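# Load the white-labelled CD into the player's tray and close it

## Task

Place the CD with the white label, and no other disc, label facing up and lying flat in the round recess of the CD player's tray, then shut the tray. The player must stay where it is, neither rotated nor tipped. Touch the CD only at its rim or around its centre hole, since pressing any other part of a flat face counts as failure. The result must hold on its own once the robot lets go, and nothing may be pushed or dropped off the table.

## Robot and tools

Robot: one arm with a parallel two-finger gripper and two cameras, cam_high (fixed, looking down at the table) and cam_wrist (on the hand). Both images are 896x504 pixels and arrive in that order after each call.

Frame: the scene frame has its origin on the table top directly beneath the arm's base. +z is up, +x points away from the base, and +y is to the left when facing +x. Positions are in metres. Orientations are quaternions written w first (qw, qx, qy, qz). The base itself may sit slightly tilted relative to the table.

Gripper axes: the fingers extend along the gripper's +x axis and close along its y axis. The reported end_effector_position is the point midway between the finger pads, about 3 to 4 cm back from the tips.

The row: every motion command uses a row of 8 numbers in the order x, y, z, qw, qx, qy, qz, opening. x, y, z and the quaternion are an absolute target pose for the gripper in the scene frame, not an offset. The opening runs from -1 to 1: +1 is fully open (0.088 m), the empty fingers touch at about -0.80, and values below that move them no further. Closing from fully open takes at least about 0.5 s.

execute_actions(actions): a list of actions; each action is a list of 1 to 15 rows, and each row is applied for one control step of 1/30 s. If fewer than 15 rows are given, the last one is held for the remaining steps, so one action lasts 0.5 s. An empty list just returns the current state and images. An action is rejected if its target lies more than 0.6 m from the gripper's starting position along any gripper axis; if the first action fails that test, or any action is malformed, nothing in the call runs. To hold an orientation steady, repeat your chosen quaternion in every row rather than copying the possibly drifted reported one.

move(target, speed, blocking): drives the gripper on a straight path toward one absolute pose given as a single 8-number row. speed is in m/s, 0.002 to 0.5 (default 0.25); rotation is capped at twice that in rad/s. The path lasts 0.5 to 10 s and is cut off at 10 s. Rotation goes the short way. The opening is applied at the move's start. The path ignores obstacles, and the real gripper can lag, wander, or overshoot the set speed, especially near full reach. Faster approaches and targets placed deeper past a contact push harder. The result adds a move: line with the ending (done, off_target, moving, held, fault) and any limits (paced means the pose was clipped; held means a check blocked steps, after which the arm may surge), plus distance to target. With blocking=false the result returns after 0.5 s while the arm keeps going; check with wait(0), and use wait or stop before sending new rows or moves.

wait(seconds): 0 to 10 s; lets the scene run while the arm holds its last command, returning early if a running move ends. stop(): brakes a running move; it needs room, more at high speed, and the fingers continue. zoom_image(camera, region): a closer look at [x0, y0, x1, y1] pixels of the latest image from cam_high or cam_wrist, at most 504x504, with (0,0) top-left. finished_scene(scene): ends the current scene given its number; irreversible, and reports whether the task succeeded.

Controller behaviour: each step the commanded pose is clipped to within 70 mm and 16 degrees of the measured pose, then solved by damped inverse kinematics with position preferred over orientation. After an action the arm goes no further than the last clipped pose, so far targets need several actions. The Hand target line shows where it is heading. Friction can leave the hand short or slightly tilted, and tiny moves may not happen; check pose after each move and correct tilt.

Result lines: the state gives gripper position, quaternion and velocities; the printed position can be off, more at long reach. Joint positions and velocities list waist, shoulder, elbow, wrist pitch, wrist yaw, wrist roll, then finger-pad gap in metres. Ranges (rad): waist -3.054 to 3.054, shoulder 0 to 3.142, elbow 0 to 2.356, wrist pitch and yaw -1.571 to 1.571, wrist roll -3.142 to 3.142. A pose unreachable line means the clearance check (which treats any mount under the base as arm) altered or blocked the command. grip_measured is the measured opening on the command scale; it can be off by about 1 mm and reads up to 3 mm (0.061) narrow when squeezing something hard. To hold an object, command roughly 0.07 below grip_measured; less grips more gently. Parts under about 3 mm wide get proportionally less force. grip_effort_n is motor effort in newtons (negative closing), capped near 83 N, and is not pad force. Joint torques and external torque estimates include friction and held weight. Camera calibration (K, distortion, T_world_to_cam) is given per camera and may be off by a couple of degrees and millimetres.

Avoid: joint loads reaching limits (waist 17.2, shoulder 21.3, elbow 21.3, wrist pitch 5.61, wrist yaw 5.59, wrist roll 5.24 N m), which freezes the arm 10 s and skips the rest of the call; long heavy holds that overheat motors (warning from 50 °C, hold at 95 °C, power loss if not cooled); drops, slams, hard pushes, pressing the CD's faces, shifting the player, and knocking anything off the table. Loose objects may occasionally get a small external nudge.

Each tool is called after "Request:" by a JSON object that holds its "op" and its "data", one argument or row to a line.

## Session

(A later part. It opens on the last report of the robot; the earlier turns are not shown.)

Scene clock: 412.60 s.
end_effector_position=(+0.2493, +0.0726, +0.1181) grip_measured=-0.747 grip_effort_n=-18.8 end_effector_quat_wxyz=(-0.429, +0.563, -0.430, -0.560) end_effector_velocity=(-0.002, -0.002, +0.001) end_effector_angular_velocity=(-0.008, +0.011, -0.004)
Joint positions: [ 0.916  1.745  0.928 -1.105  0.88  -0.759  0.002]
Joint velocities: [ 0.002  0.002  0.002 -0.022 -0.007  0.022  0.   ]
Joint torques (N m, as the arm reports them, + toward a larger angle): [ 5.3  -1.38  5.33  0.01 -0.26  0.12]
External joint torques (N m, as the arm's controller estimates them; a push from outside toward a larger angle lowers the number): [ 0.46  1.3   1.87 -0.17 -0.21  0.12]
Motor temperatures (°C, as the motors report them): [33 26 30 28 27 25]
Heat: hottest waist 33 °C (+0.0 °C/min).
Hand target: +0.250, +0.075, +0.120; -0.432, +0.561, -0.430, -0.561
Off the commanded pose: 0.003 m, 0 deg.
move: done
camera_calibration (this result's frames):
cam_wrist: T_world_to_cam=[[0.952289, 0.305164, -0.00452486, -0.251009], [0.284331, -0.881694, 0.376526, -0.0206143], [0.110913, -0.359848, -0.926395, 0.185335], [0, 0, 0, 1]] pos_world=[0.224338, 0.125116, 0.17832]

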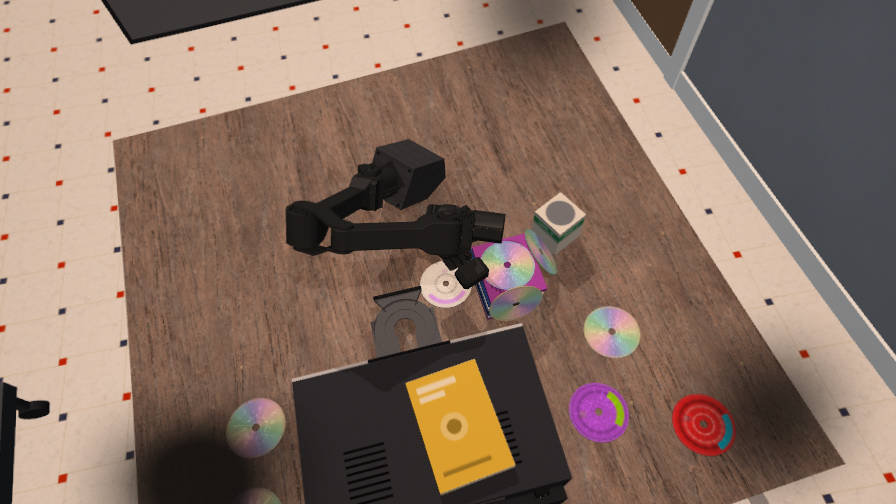

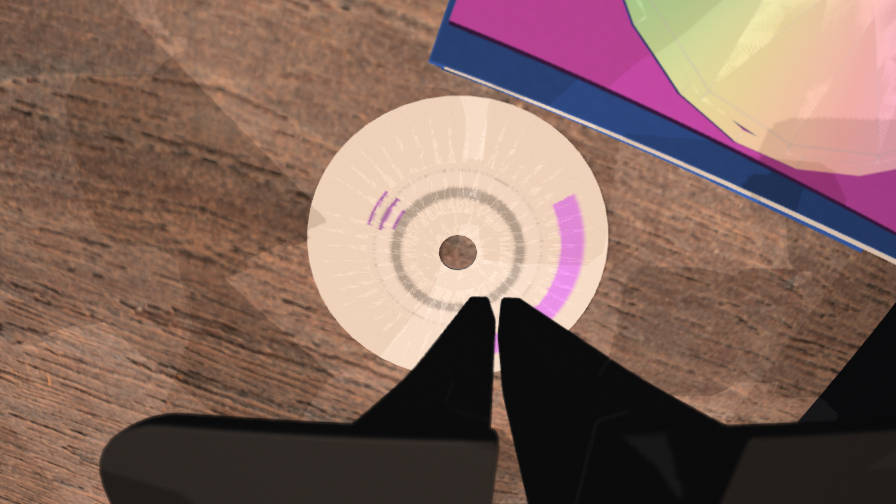

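Request:
{"op": "move", "data": {
  "target": [0.27,0.098,0.103,0.5,-0.5,0.5,0.5,-0.75],
  "speed": 0.1
}}

Request:
{"op": "move", "data": {
  "target": [0.27,0.132,0.104,0.5,-0.5,0.5,0.5,-0.75],
  "speed": 0.02
}}

Request:
{"op": "move", "data": {
  "target": [0.26,0.08,0.115,0.5,-0.5,0.5,0.5,-0.75],
  "speed": 0.1
}}

Scene clock: 419.60 s.
end_effector_position=(+0.2668, +0.0965, +0.1029) grip_measured=-0.747 grip_effort_n=-18.4 end_effector_quat_wxyz=(+0.496, -0.501, +0.499, +0.504) end_effector_velocity=(+0.000, +0.002, -0.001) end_effector_angular_velocity=(+0.007, +0.005, -0.015)
Joint positions: [ 0.862  1.852  0.999 -1.009  0.887 -0.585  0.002]
Joint velocities: [-0.002  0.002  0.002  0.007 -0.007  0.007  0.   ]
Joint torques (N m, as the arm reports them, + toward a larger angle): [ 5.28 -1.86  5.23  0.39  0.1   0.12]
External joint torques (N m, as the arm's controller estimates them; a push from outside toward a larger angle lowers the number): [-0.16  1.48  1.88  0.2   0.14  0.12]
Motor temperatures (°C, as the motors report them): [34 26 30 28 27 25]
Heat: hottest waist 34 °C (+1.0 °C/min).
Hand target: +0.270, +0.098, +0.103; +0.500, -0.500, +0.500, +0.500
Off the commanded pose: 0.003 m, 1 deg.
move: done
camera_calibration (this result's frames):
cam_wrist: T_world_to_cam=[[0.998343, 0.0561319, -0.0126597, -0.262529], [0.0568124, -0.92662, 0.371683, 0.0666998], [0.00913252, -0.371786, -0.928274, 0.206404], [0, 0, 0, 1]] pos_world=[0.25642, 0.15328, 0.163484]

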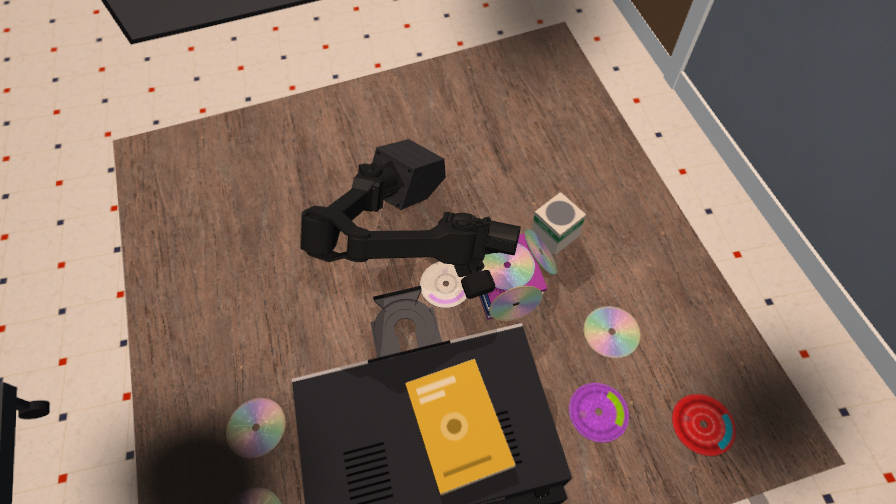

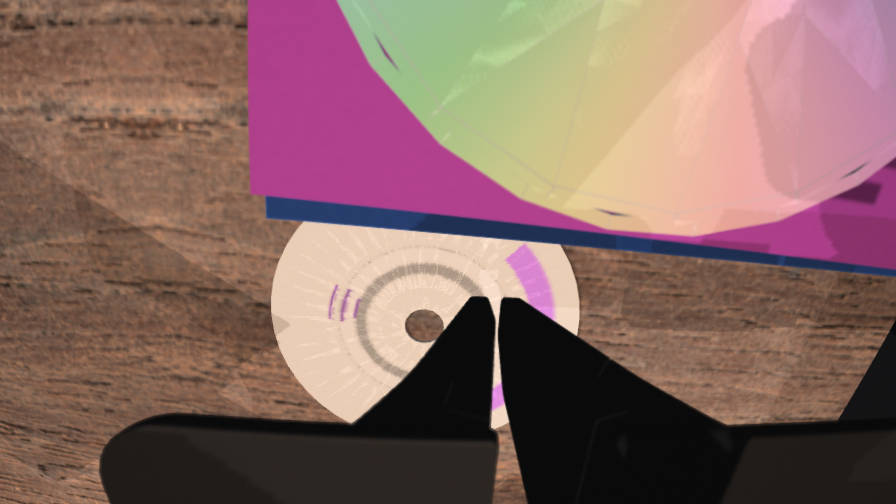

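Scene clock: 421.63 s.
end_effector_position=(+0.2688, +0.1276, +0.1018) grip_measured=-0.747 grip_effort_n=-17.9 end_effector_quat_wxyz=(+0.495, -0.504, +0.502, +0.499) end_effector_velocity=(-0.003, -0.000, -0.000) end_effector_angular_velocity=(-0.002, +0.009, +0.033)
Joint positions: [ 0.894  1.987  1.085 -1.007  0.887 -0.524  0.002]
Joint velocities: [ 0.002  0.002 -0.002 -0.007 -0.007 -0.022 -0.   ]
Joint torques (N m, as the arm reports them, + toward a larger angle): [ 6.52 -2.42  5.22  0.43 -0.26  0.1 ]
External joint torques (N m, as the arm's controller estimates them; a push from outside toward a larger angle lowers the number): [ 0.51  1.35  1.89  0.25 -0.22  0.1 ]
Motor temperatures (°C, as the motors report them): [34 26 30 28 27 25]
Heat: hottest waist 34 °C (+1.0 °C/min).
Hand target: +0.270, +0.132, +0.104; +0.500, -0.500, +0.500, +0.500
Off the commanded pose: 0.005 m, 1 deg.
move: done
camera_calibration (this result's frames):
cam_wrist: T_world_to_cam=[[0.998622, 0.0518903, -0.00785954, -0.266237], [0.0509586, -0.922875, 0.381712, 0.0958926], [0.0125538, -0.381587, -0.924248, 0.216912], [0, 0, 0, 1]] pos_world=[0.25826, 0.185083, 0.161785]

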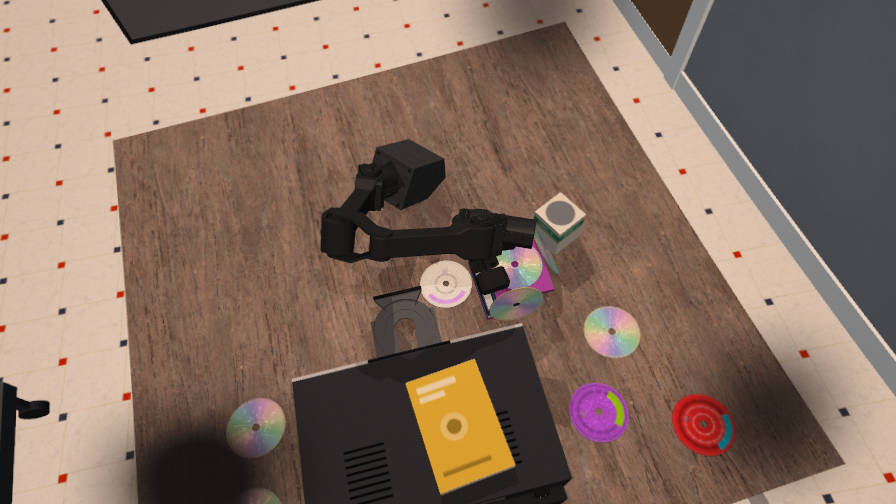

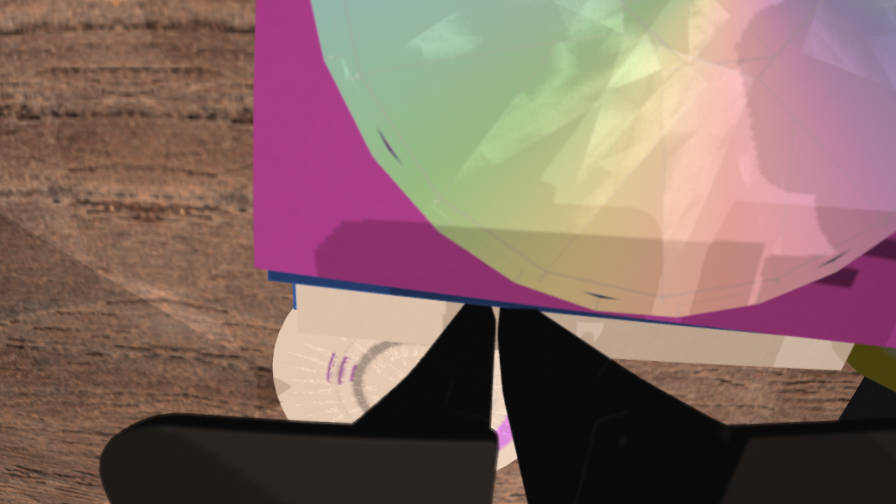

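Scene clock: 422.53 s.
end_effector_position=(+0.2620, +0.0820, +0.1153) grip_measured=-0.747 grip_effort_n=-17.9 end_effector_quat_wxyz=(+0.503, -0.500, +0.500, +0.498) end_effector_velocity=(-0.003, -0.002, -0.001) end_effector_angular_velocity=(-0.001, +0.010, +0.012)
Joint positions: [ 0.892  1.786  0.976 -1.076  0.887 -0.532  0.002]
Joint velocities: [-0.002 -0.007 -0.007 -0.007 -0.007 -0.007  0.   ]
Joint torques (N m, as the arm reports them, + toward a larger angle): [ 5.01 -3.06  2.78  0.03 -0.17 -0.08]
External joint torques (N m, as the arm's controller estimates them; a push from outside toward a larger angle lowers the number): [-0.12 -0.12 -0.66 -0.18 -0.13 -0.08]
Motor temperatures (°C, as the motors report them): [34 26 30 28 27 25]
Heat: hottest waist 34 °C (+1.0 °C/min).
Hand target: +0.260, +0.080, +0.115; +0.500, -0.500, +0.500, +0.500
Off the commanded pose: 0.003 m, 0 deg.
move: done
camera_calibration (this result's frames):
cam_wrist: T_world_to_cam=[[0.999178, 0.040516, -0.00148234, -0.256912], [0.038168, -0.927687, 0.371404, 0.053959], [0.0136726, -0.371155, -0.92847, 0.211341], [0, 0, 0, 1]] pos_world=[0.251752, 0.138906, 0.175802]

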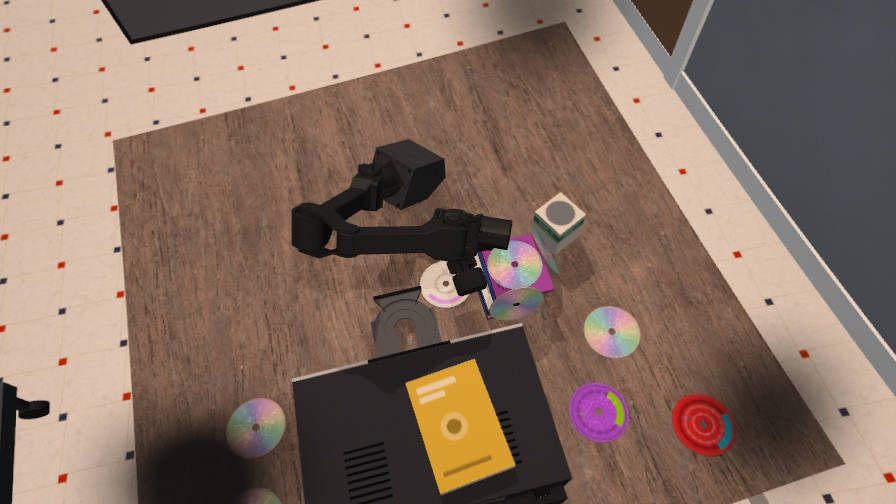

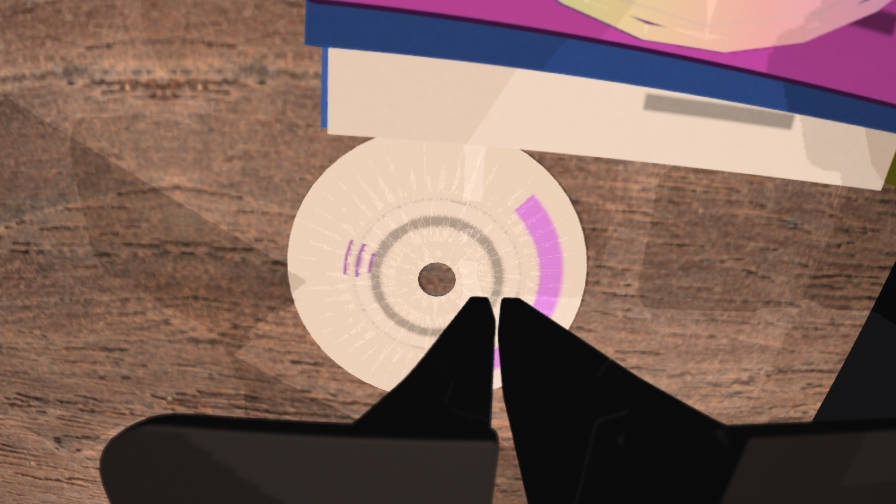

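Request:
{"op": "move", "data": {
  "target": [0.248,0.02,0.07,0.007,-0.7071,-0.007,0.7071,0.44],
  "speed": 0.3
}}

Request:
{"op": "move", "data": {
  "target": [0.2475,0.0195,0.041,0.007,-0.7071,-0.007,0.7071,0.44],
  "speed": 0.025
}}

Scene clock: 429.67 s.
end_effector_position=(+0.2491, +0.0212, +0.0706) grip_measured=+0.437 grip_effort_n=16.0 end_effector_quat_wxyz=(-0.008, +0.706, +0.006, -0.708) end_effector_velocity=(-0.002, +0.003, -0.000) end_effector_angular_velocity=(+0.019, +0.011, +0.000)
Joint positions: [ 0.66   1.481  0.703 -0.805  0.907 -2.486  0.06 ]
Joint velocities: [-0.002 -0.002 -0.002  0.007 -0.022 -0.007 -0.   ]
Joint torques (N m, as the arm reports them, + toward a larger angle): [ 3.58 -2.52  2.05  0.28 -0.01 -0.08]
External joint torques (N m, as the arm's controller estimates them; a push from outside toward a larger angle lowers the number): [-0.22 -0.13 -0.88  0.13  0.04 -0.08]
Motor temperatures (°C, as the motors report them): [35 26 30 28 27 25]
Heat: hottest waist 35 °C (+2.0 °C/min).
Hand target: +0.248, +0.020, +0.070; -0.006, +0.706, +0.006, -0.708
Off the commanded pose: 0.002 m, 0 deg.
move: done
camera_calibration (this result's frames):
cam_wrist: T_world_to_cam=[[-0.0440446, 0.998931, 0.0140204, -0.00317805], [0.928342, 0.0357391, 0.370005, -0.227496], [0.369109, 0.0293124, -0.928924, 0.0504857], [0, 0, 0, 1]] pos_world=[0.19242, 0.0098253, 0.131117]

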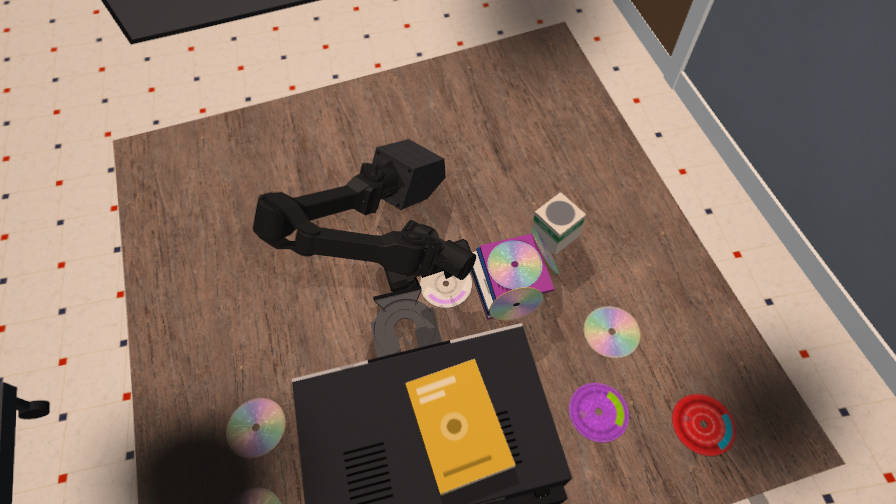

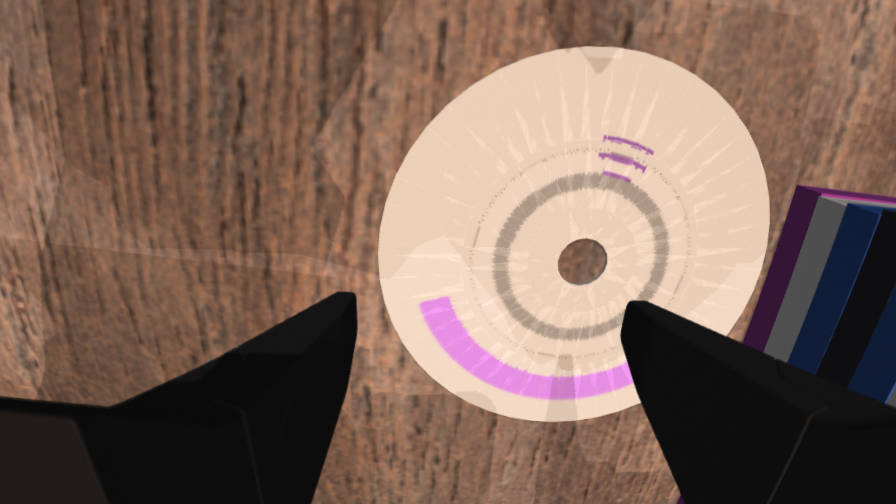

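Scene clock: 431.10 s.
end_effector_position=(+0.2502, +0.0189, +0.0426) grip_measured=+0.437 grip_effort_n=16.0 end_effector_quat_wxyz=(-0.009, +0.709, +0.004, -0.705) end_effector_velocity=(+0.000, +0.001, -0.002) end_effector_angular_velocity=(+0.008, -0.002, +0.004)
Joint positions: [ 0.551  1.481  0.626 -0.577  0.907 -2.666  0.06 ]
Joint velocities: [-0.007 -0.002 -0.007  0.022 -0.007 -0.022 -0.   ]
Joint torques (N m, as the arm reports them, + toward a larger angle): [ 3.24 -1.69  1.85  0.34 -0.22 -0.06]
External joint torques (N m, as the arm's controller estimates them; a push from outside toward a larger angle lowers the number): [-0.48  0.98 -0.71  0.18 -0.19 -0.06]
Motor temperatures (°C, as the motors report them): [35 26 30 28 27 25]
Heat: hottest waist 35 °C (+2.0 °C/min).
Hand target: +0.247, +0.019, +0.041; -0.007, +0.707, +0.007, -0.708
Off the commanded pose: 0.003 m, 1 deg.
move: done
camera_calibration (this result's frames):
cam_wrist: T_world_to_cam=[[-0.0390776, 0.999175, 0.0110553, -0.00159256], [0.925242, 0.0320035, 0.378024, -0.217584], [0.377359, 0.0250011, -0.92573, 0.0220421], [0, 0, 0, 1]] pos_world=[0.192938, 0.00800362, 0.102675]

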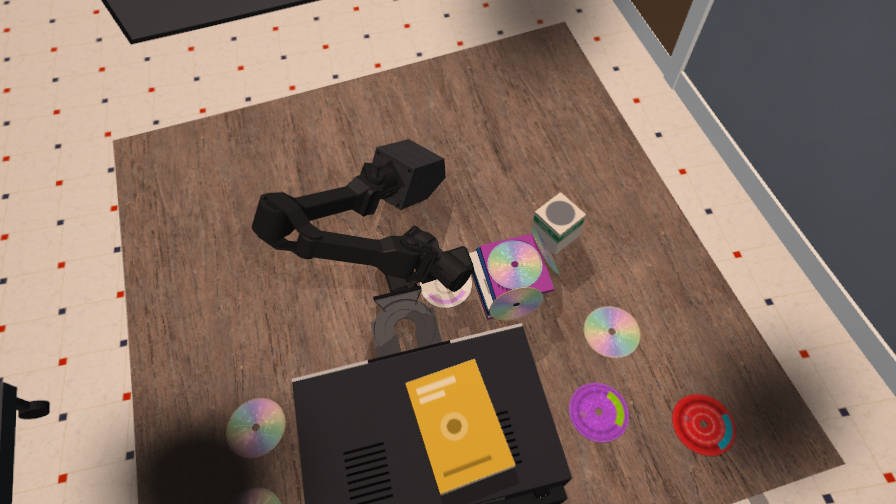

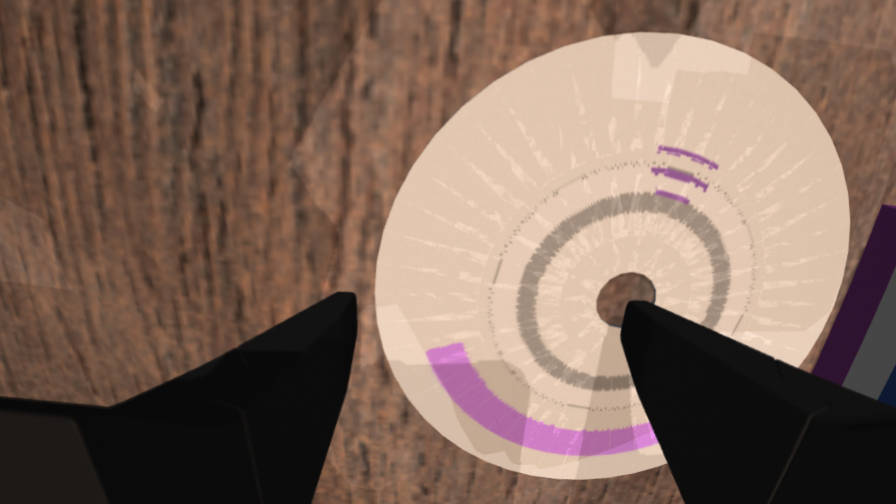

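Request:
{"op": "execute_actions", "data": {
  "actions": [
    [[0.2465,0.0195,0.039,0.007,-0.7071,-0.007,0.7071,0.38]],
    [[0.2457,0.0197,0.037,0.007,-0.7071,-0.007,0.7071,0.365]],
    [[0.2457,0.020,0.0355,0.007,-0.7071,-0.007,0.7071,0.365]],
    [[0.2457,0.0205,0.0342,0.007,-0.7071,-0.007,0.7071,0.365]],
    [[0.2465,0.0225,0.0348,0.007,-0.7071,-0.007,0.7071,0.36]],
    [[0.2472,0.0245,0.0355,0.007,-0.7071,-0.007,0.7071,0.36]],
    [[0.248,0.0255,0.0361,0.007,-0.7071,-0.007,0.7071,0.36]],
    [[0.2485,0.0263,0.0366,0.007,-0.7071,-0.007,0.7071,0.36]]
  ]
}}

Scene clock: 442.57 s.
end_effector_position=(+0.2489, +0.0219, +0.0367) grip_measured=+0.364 grip_effort_n=-21.2 end_effector_quat_wxyz=(-0.002, +0.710, +0.000, -0.704) end_effector_velocity=(-0.002, -0.000, -0.000) end_effector_angular_velocity=(+0.003, +0.009, -0.003)
Joint positions: [ 0.543  1.51   0.615 -0.535  0.919 -2.677  0.057]
Joint velocities: [-0.002 -0.002 -0.002 -0.007 -0.007  0.007 -0.   ]
Joint torques (N m, as the arm reports them, + toward a larger angle): [ 4.07 -0.87  3.44  0.23 -0.56  0.1 ]
External joint torques (N m, as the arm's controller estimates them; a push from outside toward a larger angle lowers the number): [ 0.28  1.84  0.99  0.08 -0.55  0.1 ]
External joint torques at the end of the 4th action: [-0.51  1.63 -0.64  0.67 -0.23 -0.14]
External joint torques at the end of the 5th action: [-0.16  2.08  0.27  0.34 -0.38  0.06]
External joint torques at the end of the 6th action: [ 0.13  2.12  0.84  0.26 -0.56  0.1 ]
External joint torques at the end of the 7th action: [ 0.21  2.05  0.87  0.14 -0.57  0.12]
Motor temperatures (°C, as the motors report them): [34 26 30 28 27 25]
Heat: hottest waist 34 °C (+1.0 °C/min).
Hand target: +0.249, +0.026, +0.037; -0.007, +0.707, +0.007, -0.707
Off the commanded pose: 0.004 m, 1 deg.
camera_calibration (this result's frames):
cam_wrist: T_world_to_cam=[[-0.0432251, 0.999063, -0.00225513, -0.0030229], [0.924501, 0.0408546, 0.378985, -0.214193], [0.378722, 0.0142968, -0.9254, 0.0168351], [0, 0, 0, 1]] pos_world=[0.191515, 0.0115302, 0.0967484]

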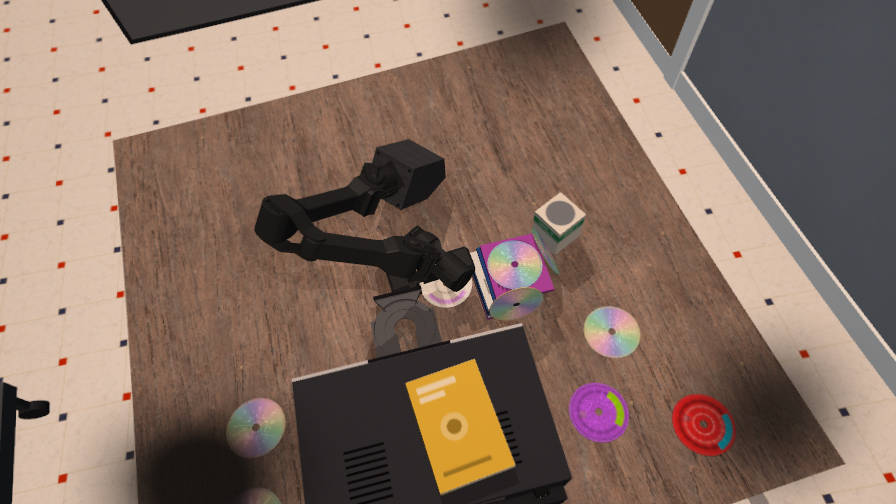

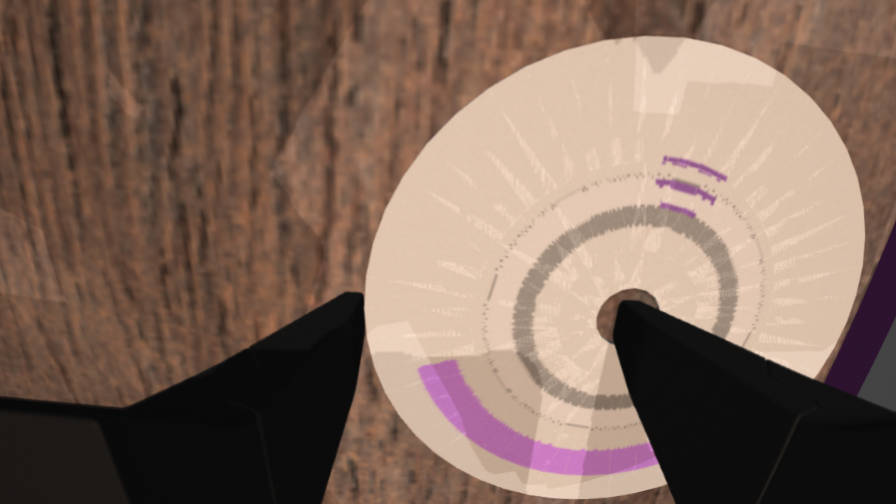

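Request:
{"op": "execute_actions", "data": {
  "actions": [
    [[0.2482,0.0272,0.0367,0.007,-0.7071,-0.007,0.7071,0.35]],
    [[0.248,0.028,0.0368,0.007,-0.7071,-0.007,0.7071,0.35]],
    [[0.248,0.0288,0.0369,0.007,-0.7071,-0.007,0.7071,0.35]],
    [[0.248,0.0296,0.037,0.007,-0.7071,-0.007,0.7071,0.35]]
  ]
}}

Scene clock: 455.37 s.
end_effector_position=(+0.2482, +0.0253, +0.0367) grip_measured=+0.354 grip_effort_n=-20.2 end_effector_quat_wxyz=(-0.003, +0.709, +0.001, -0.705) end_effector_velocity=(-0.004, -0.002, +0.000) end_effector_angular_velocity=(+0.000, +0.014, +0.049)
Joint positions: [ 0.552  1.526  0.619 -0.536  0.918 -2.66   0.056]
Joint velocities: [-0.002 -0.007 -0.002 -0.022 -0.007 -0.037 -0.   ]
Joint torques (N m, as the arm reports them, + toward a larger angle): [ 4.25 -0.95  3.42  0.15 -0.5   0.13]
External joint torques (N m, as the arm's controller estimates them; a push from outside toward a larger angle lowers the number): [ 0.4   1.78  0.98  0.   -0.48  0.13]
External joint torques at the end of the 1st action: [ 0.29  1.75  0.94  0.05 -0.53  0.12]
External joint torques at the end of the 2nd action: [ 0.29  1.67  1.01  0.03 -0.5   0.13]
External joint torques at the end of the 3rd action: [ 0.3   1.74  0.96 -0.04 -0.49  0.12]
Motor temperatures (°C, as the motors report them): [34 26 30 28 27 25]
Heat: hottest waist 34 °C (+1.0 °C/min).
Hand target: +0.248, +0.029, +0.037; -0.007, +0.707, +0.007, -0.707
Off the commanded pose: 0.004 m, 1 deg.
camera_calibration (this result's frames):
cam_wrist: T_world_to_cam=[[-0.042427, 0.999099, -0.000888604, -0.00672672], [0.925192, 0.0396242, 0.377426, -0.213817], [0.377121, 0.0151909, -0.926039, 0.0174658], [0, 0, 0, 1]] pos_world=[0.19095, 0.0149277, 0.0968682]

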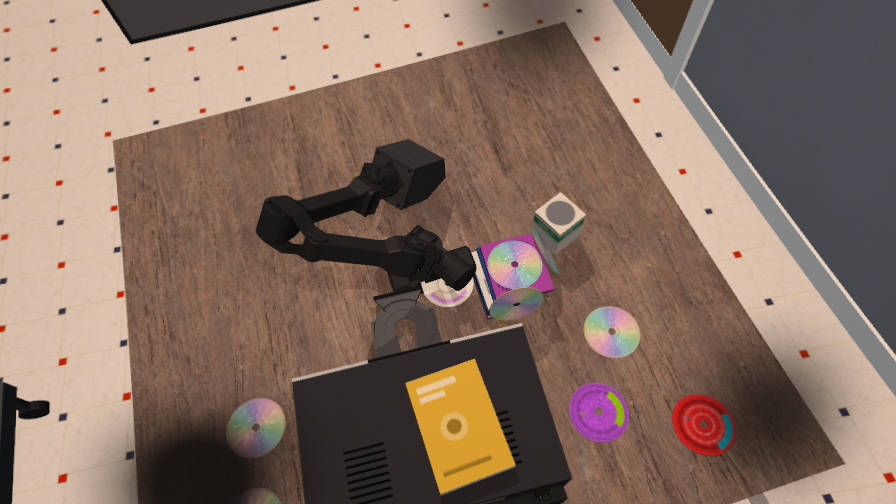

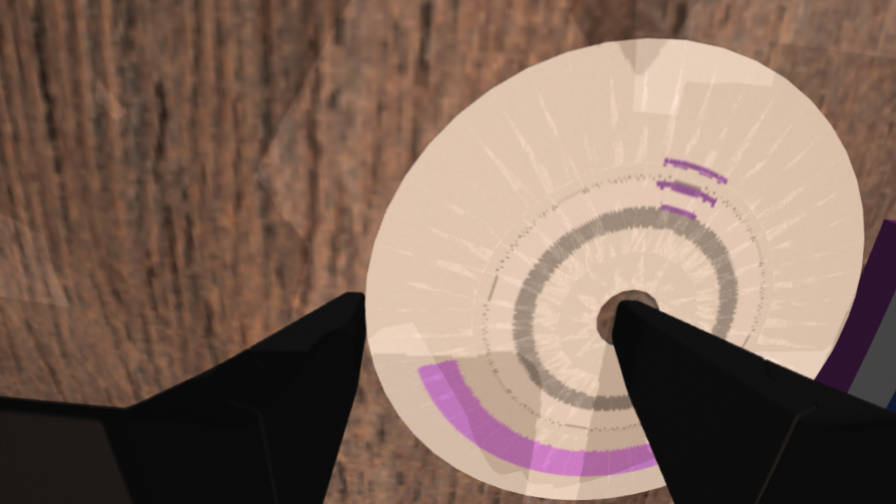

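Request:
{"op": "execute_actions", "data": {
  "actions": [
    [[0.2483,0.0304,0.0373,0.007,-0.7071,-0.007,0.7071,0.35]],
    [[0.2486,0.0308,0.038,0.007,-0.7071,-0.007,0.7071,0.35]],
    [[0.2489,0.031,0.0388,0.007,-0.7071,-0.007,0.7071,0.35]],
    [[0.2492,0.0312,0.0397,0.007,-0.7071,-0.007,0.7071,0.35]],
    [[0.2494,0.0316,0.0403,0.004,-0.7071,-0.004,0.7071,0.35]],
    [[0.2494,0.0321,0.0406,0.001,-0.7071,-0.001,0.7071,0.35]],
    [[0.2494,0.0326,0.0408,-0.002,-0.7071,0.002,0.7071,0.35]],
    [[0.2494,0.0331,0.041,-0.005,-0.7071,0.005,0.7071,0.35]],
    [[0.2494,0.0336,0.041,-0.008,-0.7071,0.008,0.7071,0.35]],
    [[0.2494,0.0341,0.041,-0.011,-0.7071,0.011,0.7071,0.35]]
  ]
}}

Scene clock: 468.33 s.
end_effector_position=(+0.2467, +0.0314, +0.0392) grip_measured=+0.354 grip_effort_n=-20.2 end_effector_quat_wxyz=(+0.013, +0.705, -0.013, -0.709) end_effector_velocity=(-0.003, +0.001, -0.000) end_effector_angular_velocity=(+0.015, +0.017, -0.004)
Joint positions: [ 0.59   1.597  0.66  -0.611  0.95  -2.558  0.056]
Joint velocities: [-0.002 -0.002 -0.002 -0.007 -0.022  0.007  0.   ]
Joint torques (N m, as the arm reports them, + toward a larger angle): [ 4.8  -1.39  3.95  0.04 -0.05  0.1 ]
External joint torques (N m, as the arm's controller estimates them; a push from outside toward a larger angle lowers the number): [ 0.7   1.4   1.58 -0.04 -0.04  0.11]
External joint torques at the end of the 6th action: [ 0.69  1.31  1.52 -0.05 -0.03  0.13]
External joint torques at the end of the 7th action: [ 0.71  1.28  1.54 -0.06 -0.05  0.1 ]
External joint torques at the end of the 8th action: [ 0.75  1.36  1.5  -0.03 -0.07  0.13]
External joint torques at the end of the 9th action: [ 0.74  1.53  1.57 -0.01 -0.08  0.09]
Motor temperatures (°C, as the motors report them): [34 26 30 28 27 25]
Heat: hottest waist 34 °C (+1.0 °C/min).
Hand target: +0.249, +0.034, +0.041; +0.011, +0.707, -0.011, -0.707
Off the commanded pose: 0.004 m, 0 deg.
camera_calibration (this result's frames):
cam_wrist: T_world_to_cam=[[-0.046352, 0.998061, -0.041536, -0.010277], [0.929746, 0.0583092, 0.363554, -0.21482], [0.365272, -0.0217664, -0.930647, 0.0245197], [0, 0, 0, 1]] pos_world=[0.190296, 0.0233167, 0.100491]

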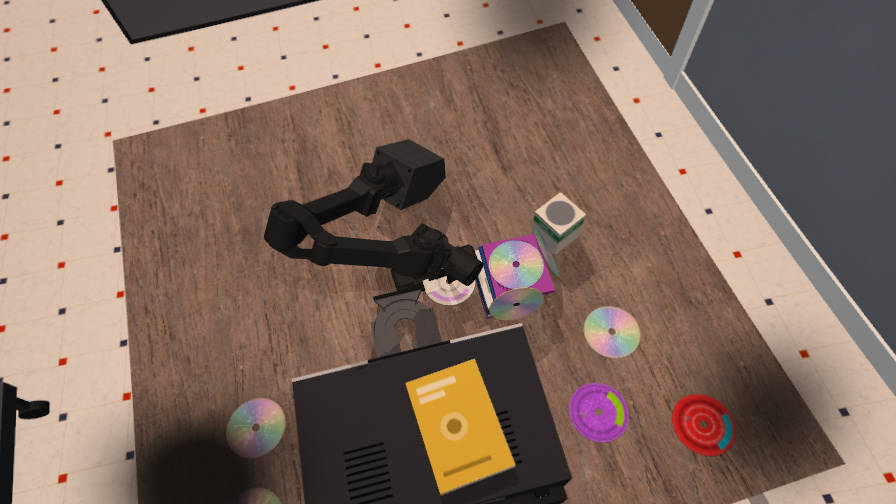

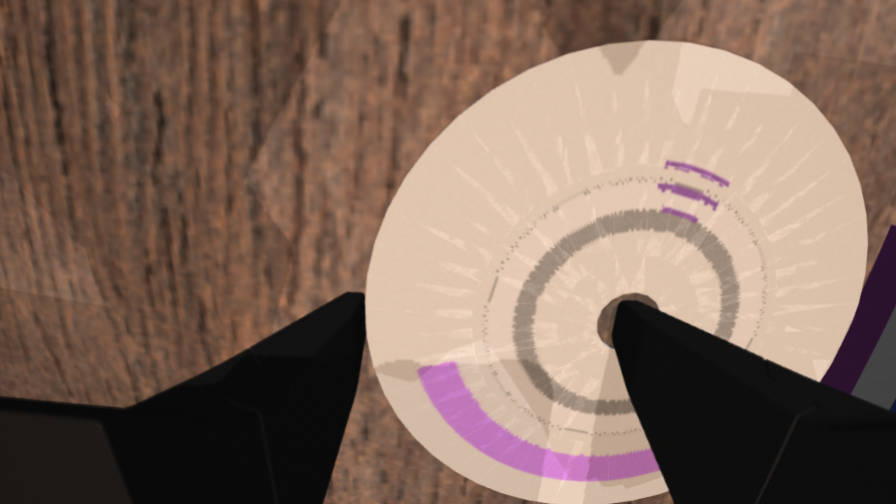

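Request:
{"op": "execute_actions", "data": {
  "actions": [
    [[0.2495,0.0346,0.041,-0.014,-0.7071,0.014,0.7071,0.35]],
    [[0.2496,0.0351,0.041,-0.017,-0.7071,0.017,0.7071,0.35]],
    [[0.2497,0.0356,0.041,-0.020,-0.7071,0.020,0.7071,0.35]],
    [[0.2498,0.0361,0.041,-0.023,-0.7071,0.023,0.7071,0.35]],
    [[0.2498,0.0366,0.041,-0.026,-0.7071,0.026,0.7071,0.35]],
    [[0.2498,0.0371,0.041,-0.029,-0.7071,0.029,0.7071,0.35]]
  ]
}}

Scene clock: 476.60 s.
end_effector_position=(+0.2473, +0.0339, +0.0395) grip_measured=+0.354 grip_effort_n=-19.8 end_effector_quat_wxyz=(+0.031, +0.704, -0.031, -0.709) end_effector_velocity=(-0.002, -0.003, -0.000) end_effector_angular_velocity=(-0.022, -0.006, +0.024)
Joint positions: [ 0.611  1.661  0.695 -0.666  0.992 -2.476  0.056]
Joint velocities: [ 0.002  0.002 -0.007 -0.007  0.022 -0.007 -0.   ]
Joint torques (N m, as the arm reports them, + toward a larger angle): [ 4.99 -1.43  3.97  0.03 -0.06  0.08]
External joint torques (N m, as the arm's controller estimates them; a push from outside toward a larger angle lowers the number): [ 0.68  1.46  1.63 -0.02 -0.08  0.08]
External joint torques at the end of the 2nd action: [ 0.76  1.37  1.6   0.   -0.07  0.11]
External joint torques at the end of the 3rd action: [ 0.71  1.32  1.53 -0.05 -0.04  0.14]
External joint torques at the end of the 4th action: [ 0.75  1.36  1.59 -0.04 -0.05  0.13]
External joint torques at the end of the 5th action: [ 0.74  1.4   1.63 -0.02 -0.07  0.15]
Motor temperatures (°C, as the motors report them): [35 26 30 28 27 25]
Heat: hottest waist 35 °C (+1.0 °C/min).
Hand target: +0.250, +0.037, +0.041; +0.029, +0.707, -0.029, -0.706
Off the commanded pose: 0.004 m, 0 deg.
camera_calibration (this result's frames):
cam_wrist: T_world_to_cam=[[-0.0472548, 0.994527, -0.093184, -0.0103645], [0.929494, 0.0779431, 0.360507, -0.216033], [0.365797, -0.0695783, -0.92809, 0.025998], [0, 0, 0, 1]] pos_world=[0.190801, 0.0289549, 0.101044]

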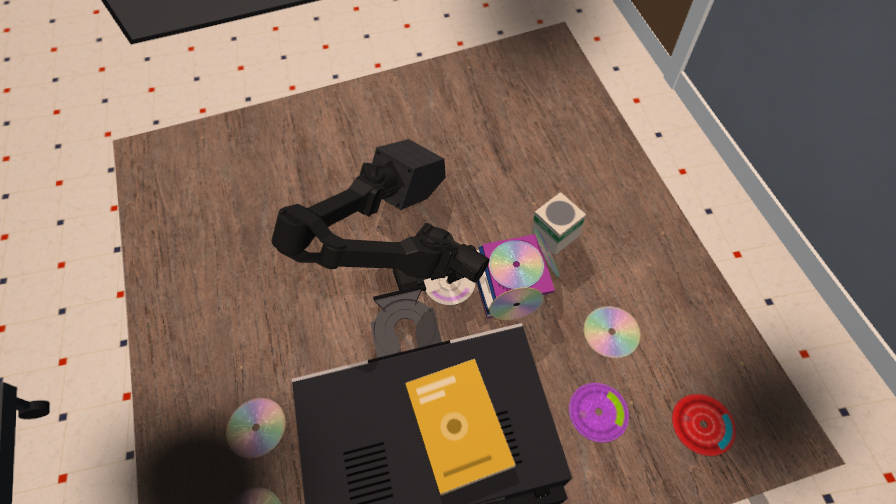

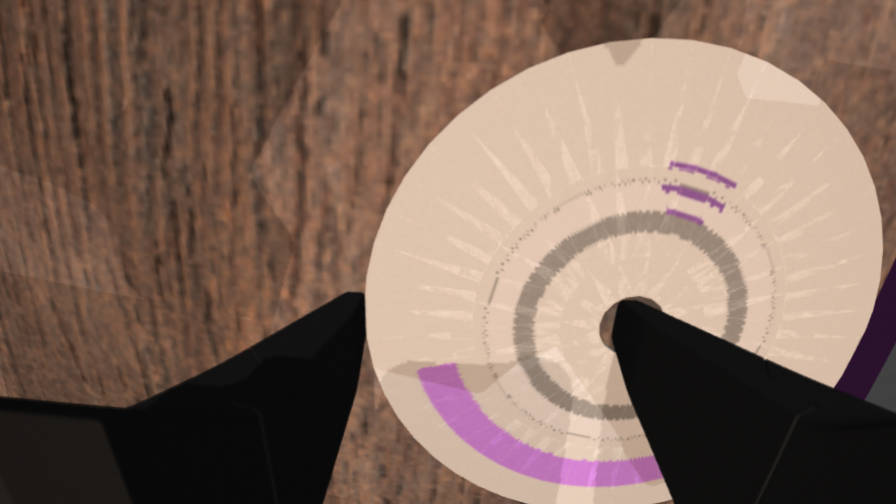

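Tip is through the hole now. Close.

Request:
{"op": "execute_actions", "data": {
  "actions": [
    [[0.2498,0.0371,0.041,-0.029,-0.7071,0.029,0.7071,0.335]],
    [[0.2498,0.0371,0.041,-0.029,-0.7071,0.029,0.7071,0.32]],
    [[0.2498,0.0371,0.041,-0.029,-0.7071,0.029,0.7071,0.305]],
    [[0.2498,0.0371,0.041,-0.029,-0.7071,0.029,0.7071,0.292]],
    [[0.2498,0.0371,0.041,-0.029,-0.7071,0.029,0.7071,0.28]]
  ]
}}

Scene clock: 483.30 s.
end_effector_position=(+0.2471, +0.0341, +0.0395) grip_measured=+0.287 grip_effort_n=-36.5 end_effector_quat_wxyz=(+0.032, +0.704, -0.030, -0.709) end_effector_velocity=(+0.001, +0.001, -0.001) end_effector_angular_velocity=(+0.007, +0.004, +0.014)
Joint positions: [ 0.612  1.663  0.695 -0.667  0.992 -2.476  0.053]
Joint velocities: [-0.002  0.002  0.002  0.007 -0.007 -0.022 -0.   ]
Joint torques (N m, as the arm reports them, + toward a larger angle): [ 4.93 -1.53  3.88  0.15 -0.06  0.11]
External joint torques (N m, as the arm's controller estimates them; a push from outside toward a larger angle lowers the number): [ 0.62  1.37  1.5   0.09 -0.08  0.11]
External joint torques at the end of the 1st action: [ 0.65  1.45  1.55  0.04 -0.09  0.11]
External joint torques at the end of the 2nd action: [ 0.59  1.39  1.5   0.02 -0.09  0.11]
External joint torques at the end of the 3rd action: [ 0.67  1.42  1.53  0.09 -0.08  0.11]
External joint torques at the end of the 4th action: [ 0.65  1.36  1.53  0.1  -0.07  0.11]
Motor temperatures (°C, as the motors report them): [35 26 30 28 27 25]
Heat: hottest waist 35 °C (+0.0 °C/min).
Hand target: +0.250, +0.037, +0.041; +0.029, +0.707, -0.029, -0.706
Off the commanded pose: 0.004 m, 1 deg.
camera_calibration (this result's frames):
cam_wrist: T_world_to_cam=[[-0.0492087, 0.994397, -0.0935572, -0.0100834], [0.929568, 0.0798611, 0.359895, -0.215926], [0.36535, -0.0692579, -0.92829, 0.0261896], [0, 0, 0, 1]] pos_world=[0.190653, 0.0290848, 0.101079]

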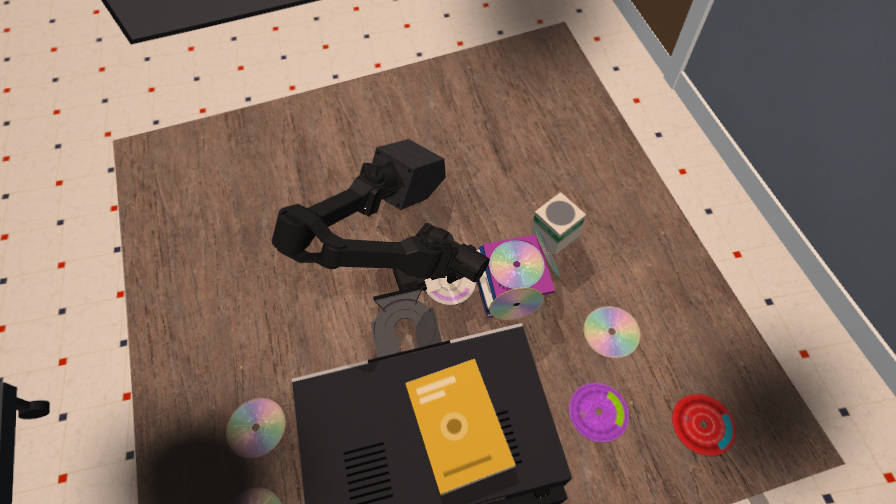

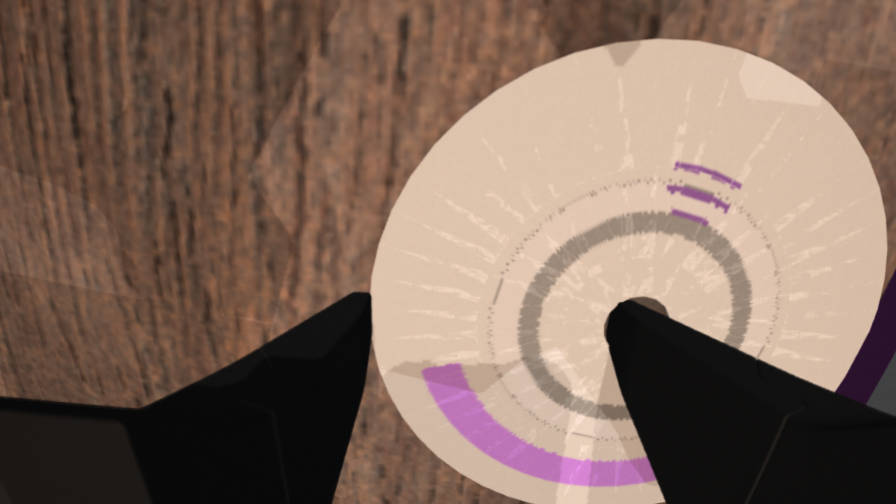

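Request:
{"op": "execute_actions", "data": {
  "actions": [
    [[0.2498,0.0355,0.0418,-0.028,-0.7071,0.028,0.7071,0.28]],
    [[0.2498,0.034,0.0426,-0.027,-0.7071,0.027,0.7071,0.28]],
    [[0.2498,0.0325,0.0436,-0.026,-0.7071,0.026,0.7071,0.28]],
    [[0.2498,0.031,0.045,-0.025,-0.7071,0.025,0.7071,0.28]],
    [[0.2498,0.029,0.047,-0.024,-0.7071,0.024,0.7071,0.28]],
    [[0.2498,0.027,0.050,-0.023,-0.7071,0.023,0.7071,0.28]]
  ]
}}

Scene clock: 490.30 s.
end_effector_position=(+0.2486, +0.0261, +0.0479) grip_measured=+0.287 grip_effort_n=-35.6 end_effector_quat_wxyz=(+0.029, +0.705, -0.024, -0.708) end_effector_velocity=(-0.005, +0.001, -0.001) end_effector_angular_velocity=(+0.012, +0.022, +0.015)
Joint positions: [ 0.619  1.605  0.695 -0.715  0.983 -2.483  0.053]
Joint velocities: [-0.002 -0.002 -0.007 -0.007 -0.022 -0.007 -0.   ]
Joint torques (N m, as the arm reports them, + toward a larger angle): [ 4.58 -2.71  3.23 -0.15 -0.21  0.11]
External joint torques (N m, as the arm's controller estimates them; a push from outside toward a larger angle lowers the number): [ 0.45  0.05  0.75 -0.21 -0.22  0.12]
External joint torques at the end of the 2nd action: [ 0.38  0.02  0.82 -0.19 -0.21 -0.08]
External joint torques at the end of the 3rd action: [ 0.32  0.05  0.54 -0.23 -0.22 -0.08]
External joint torques at the end of the 4th action: [ 0.38  0.03  0.44 -0.21 -0.23 -0.08]
External joint torques at the end of the 5th action: [ 0.45  0.08  0.42 -0.17 -0.22 -0.06]
Motor temperatures (°C, as the motors report them): [35 26 30 28 27 25]
Heat: hottest waist 35 °C (+0.0 °C/min).
Hand target: +0.250, +0.027, +0.050; +0.023, +0.707, -0.023, -0.707
Off the commanded pose: 0.003 m, 1 deg.
camera_calibration (this result's frames):
cam_wrist: T_world_to_cam=[[-0.0522436, 0.995402, -0.0802881, -0.00114708], [0.92809, 0.0780769, 0.364078, -0.219515], [0.368673, -0.0554938, -0.927901, 0.0317378], [0, 0, 0, 1]] pos_world=[0.191969, 0.0200421, 0.109278]

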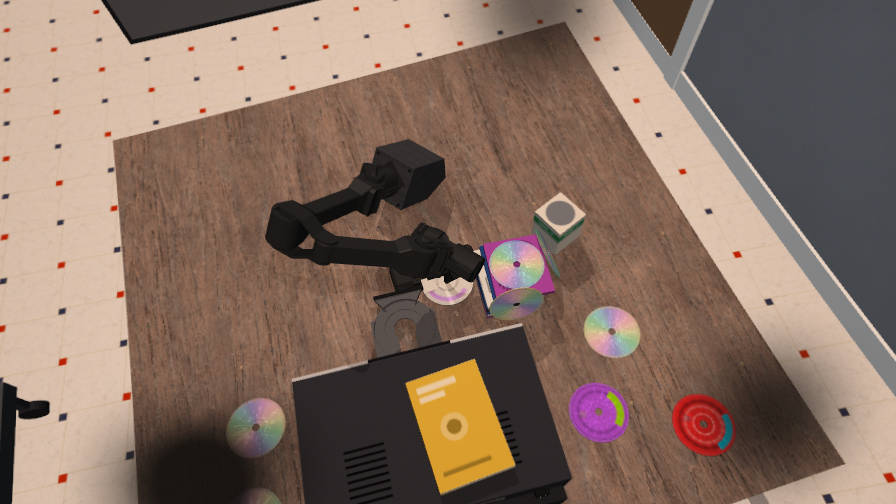

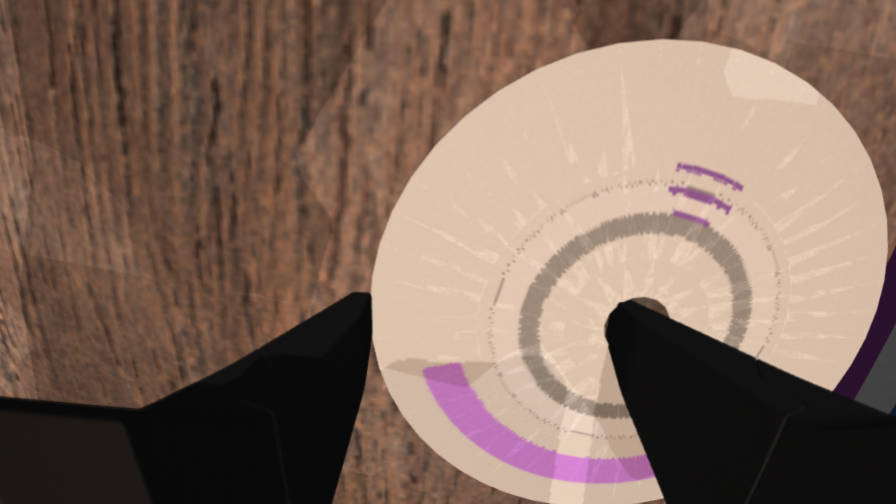

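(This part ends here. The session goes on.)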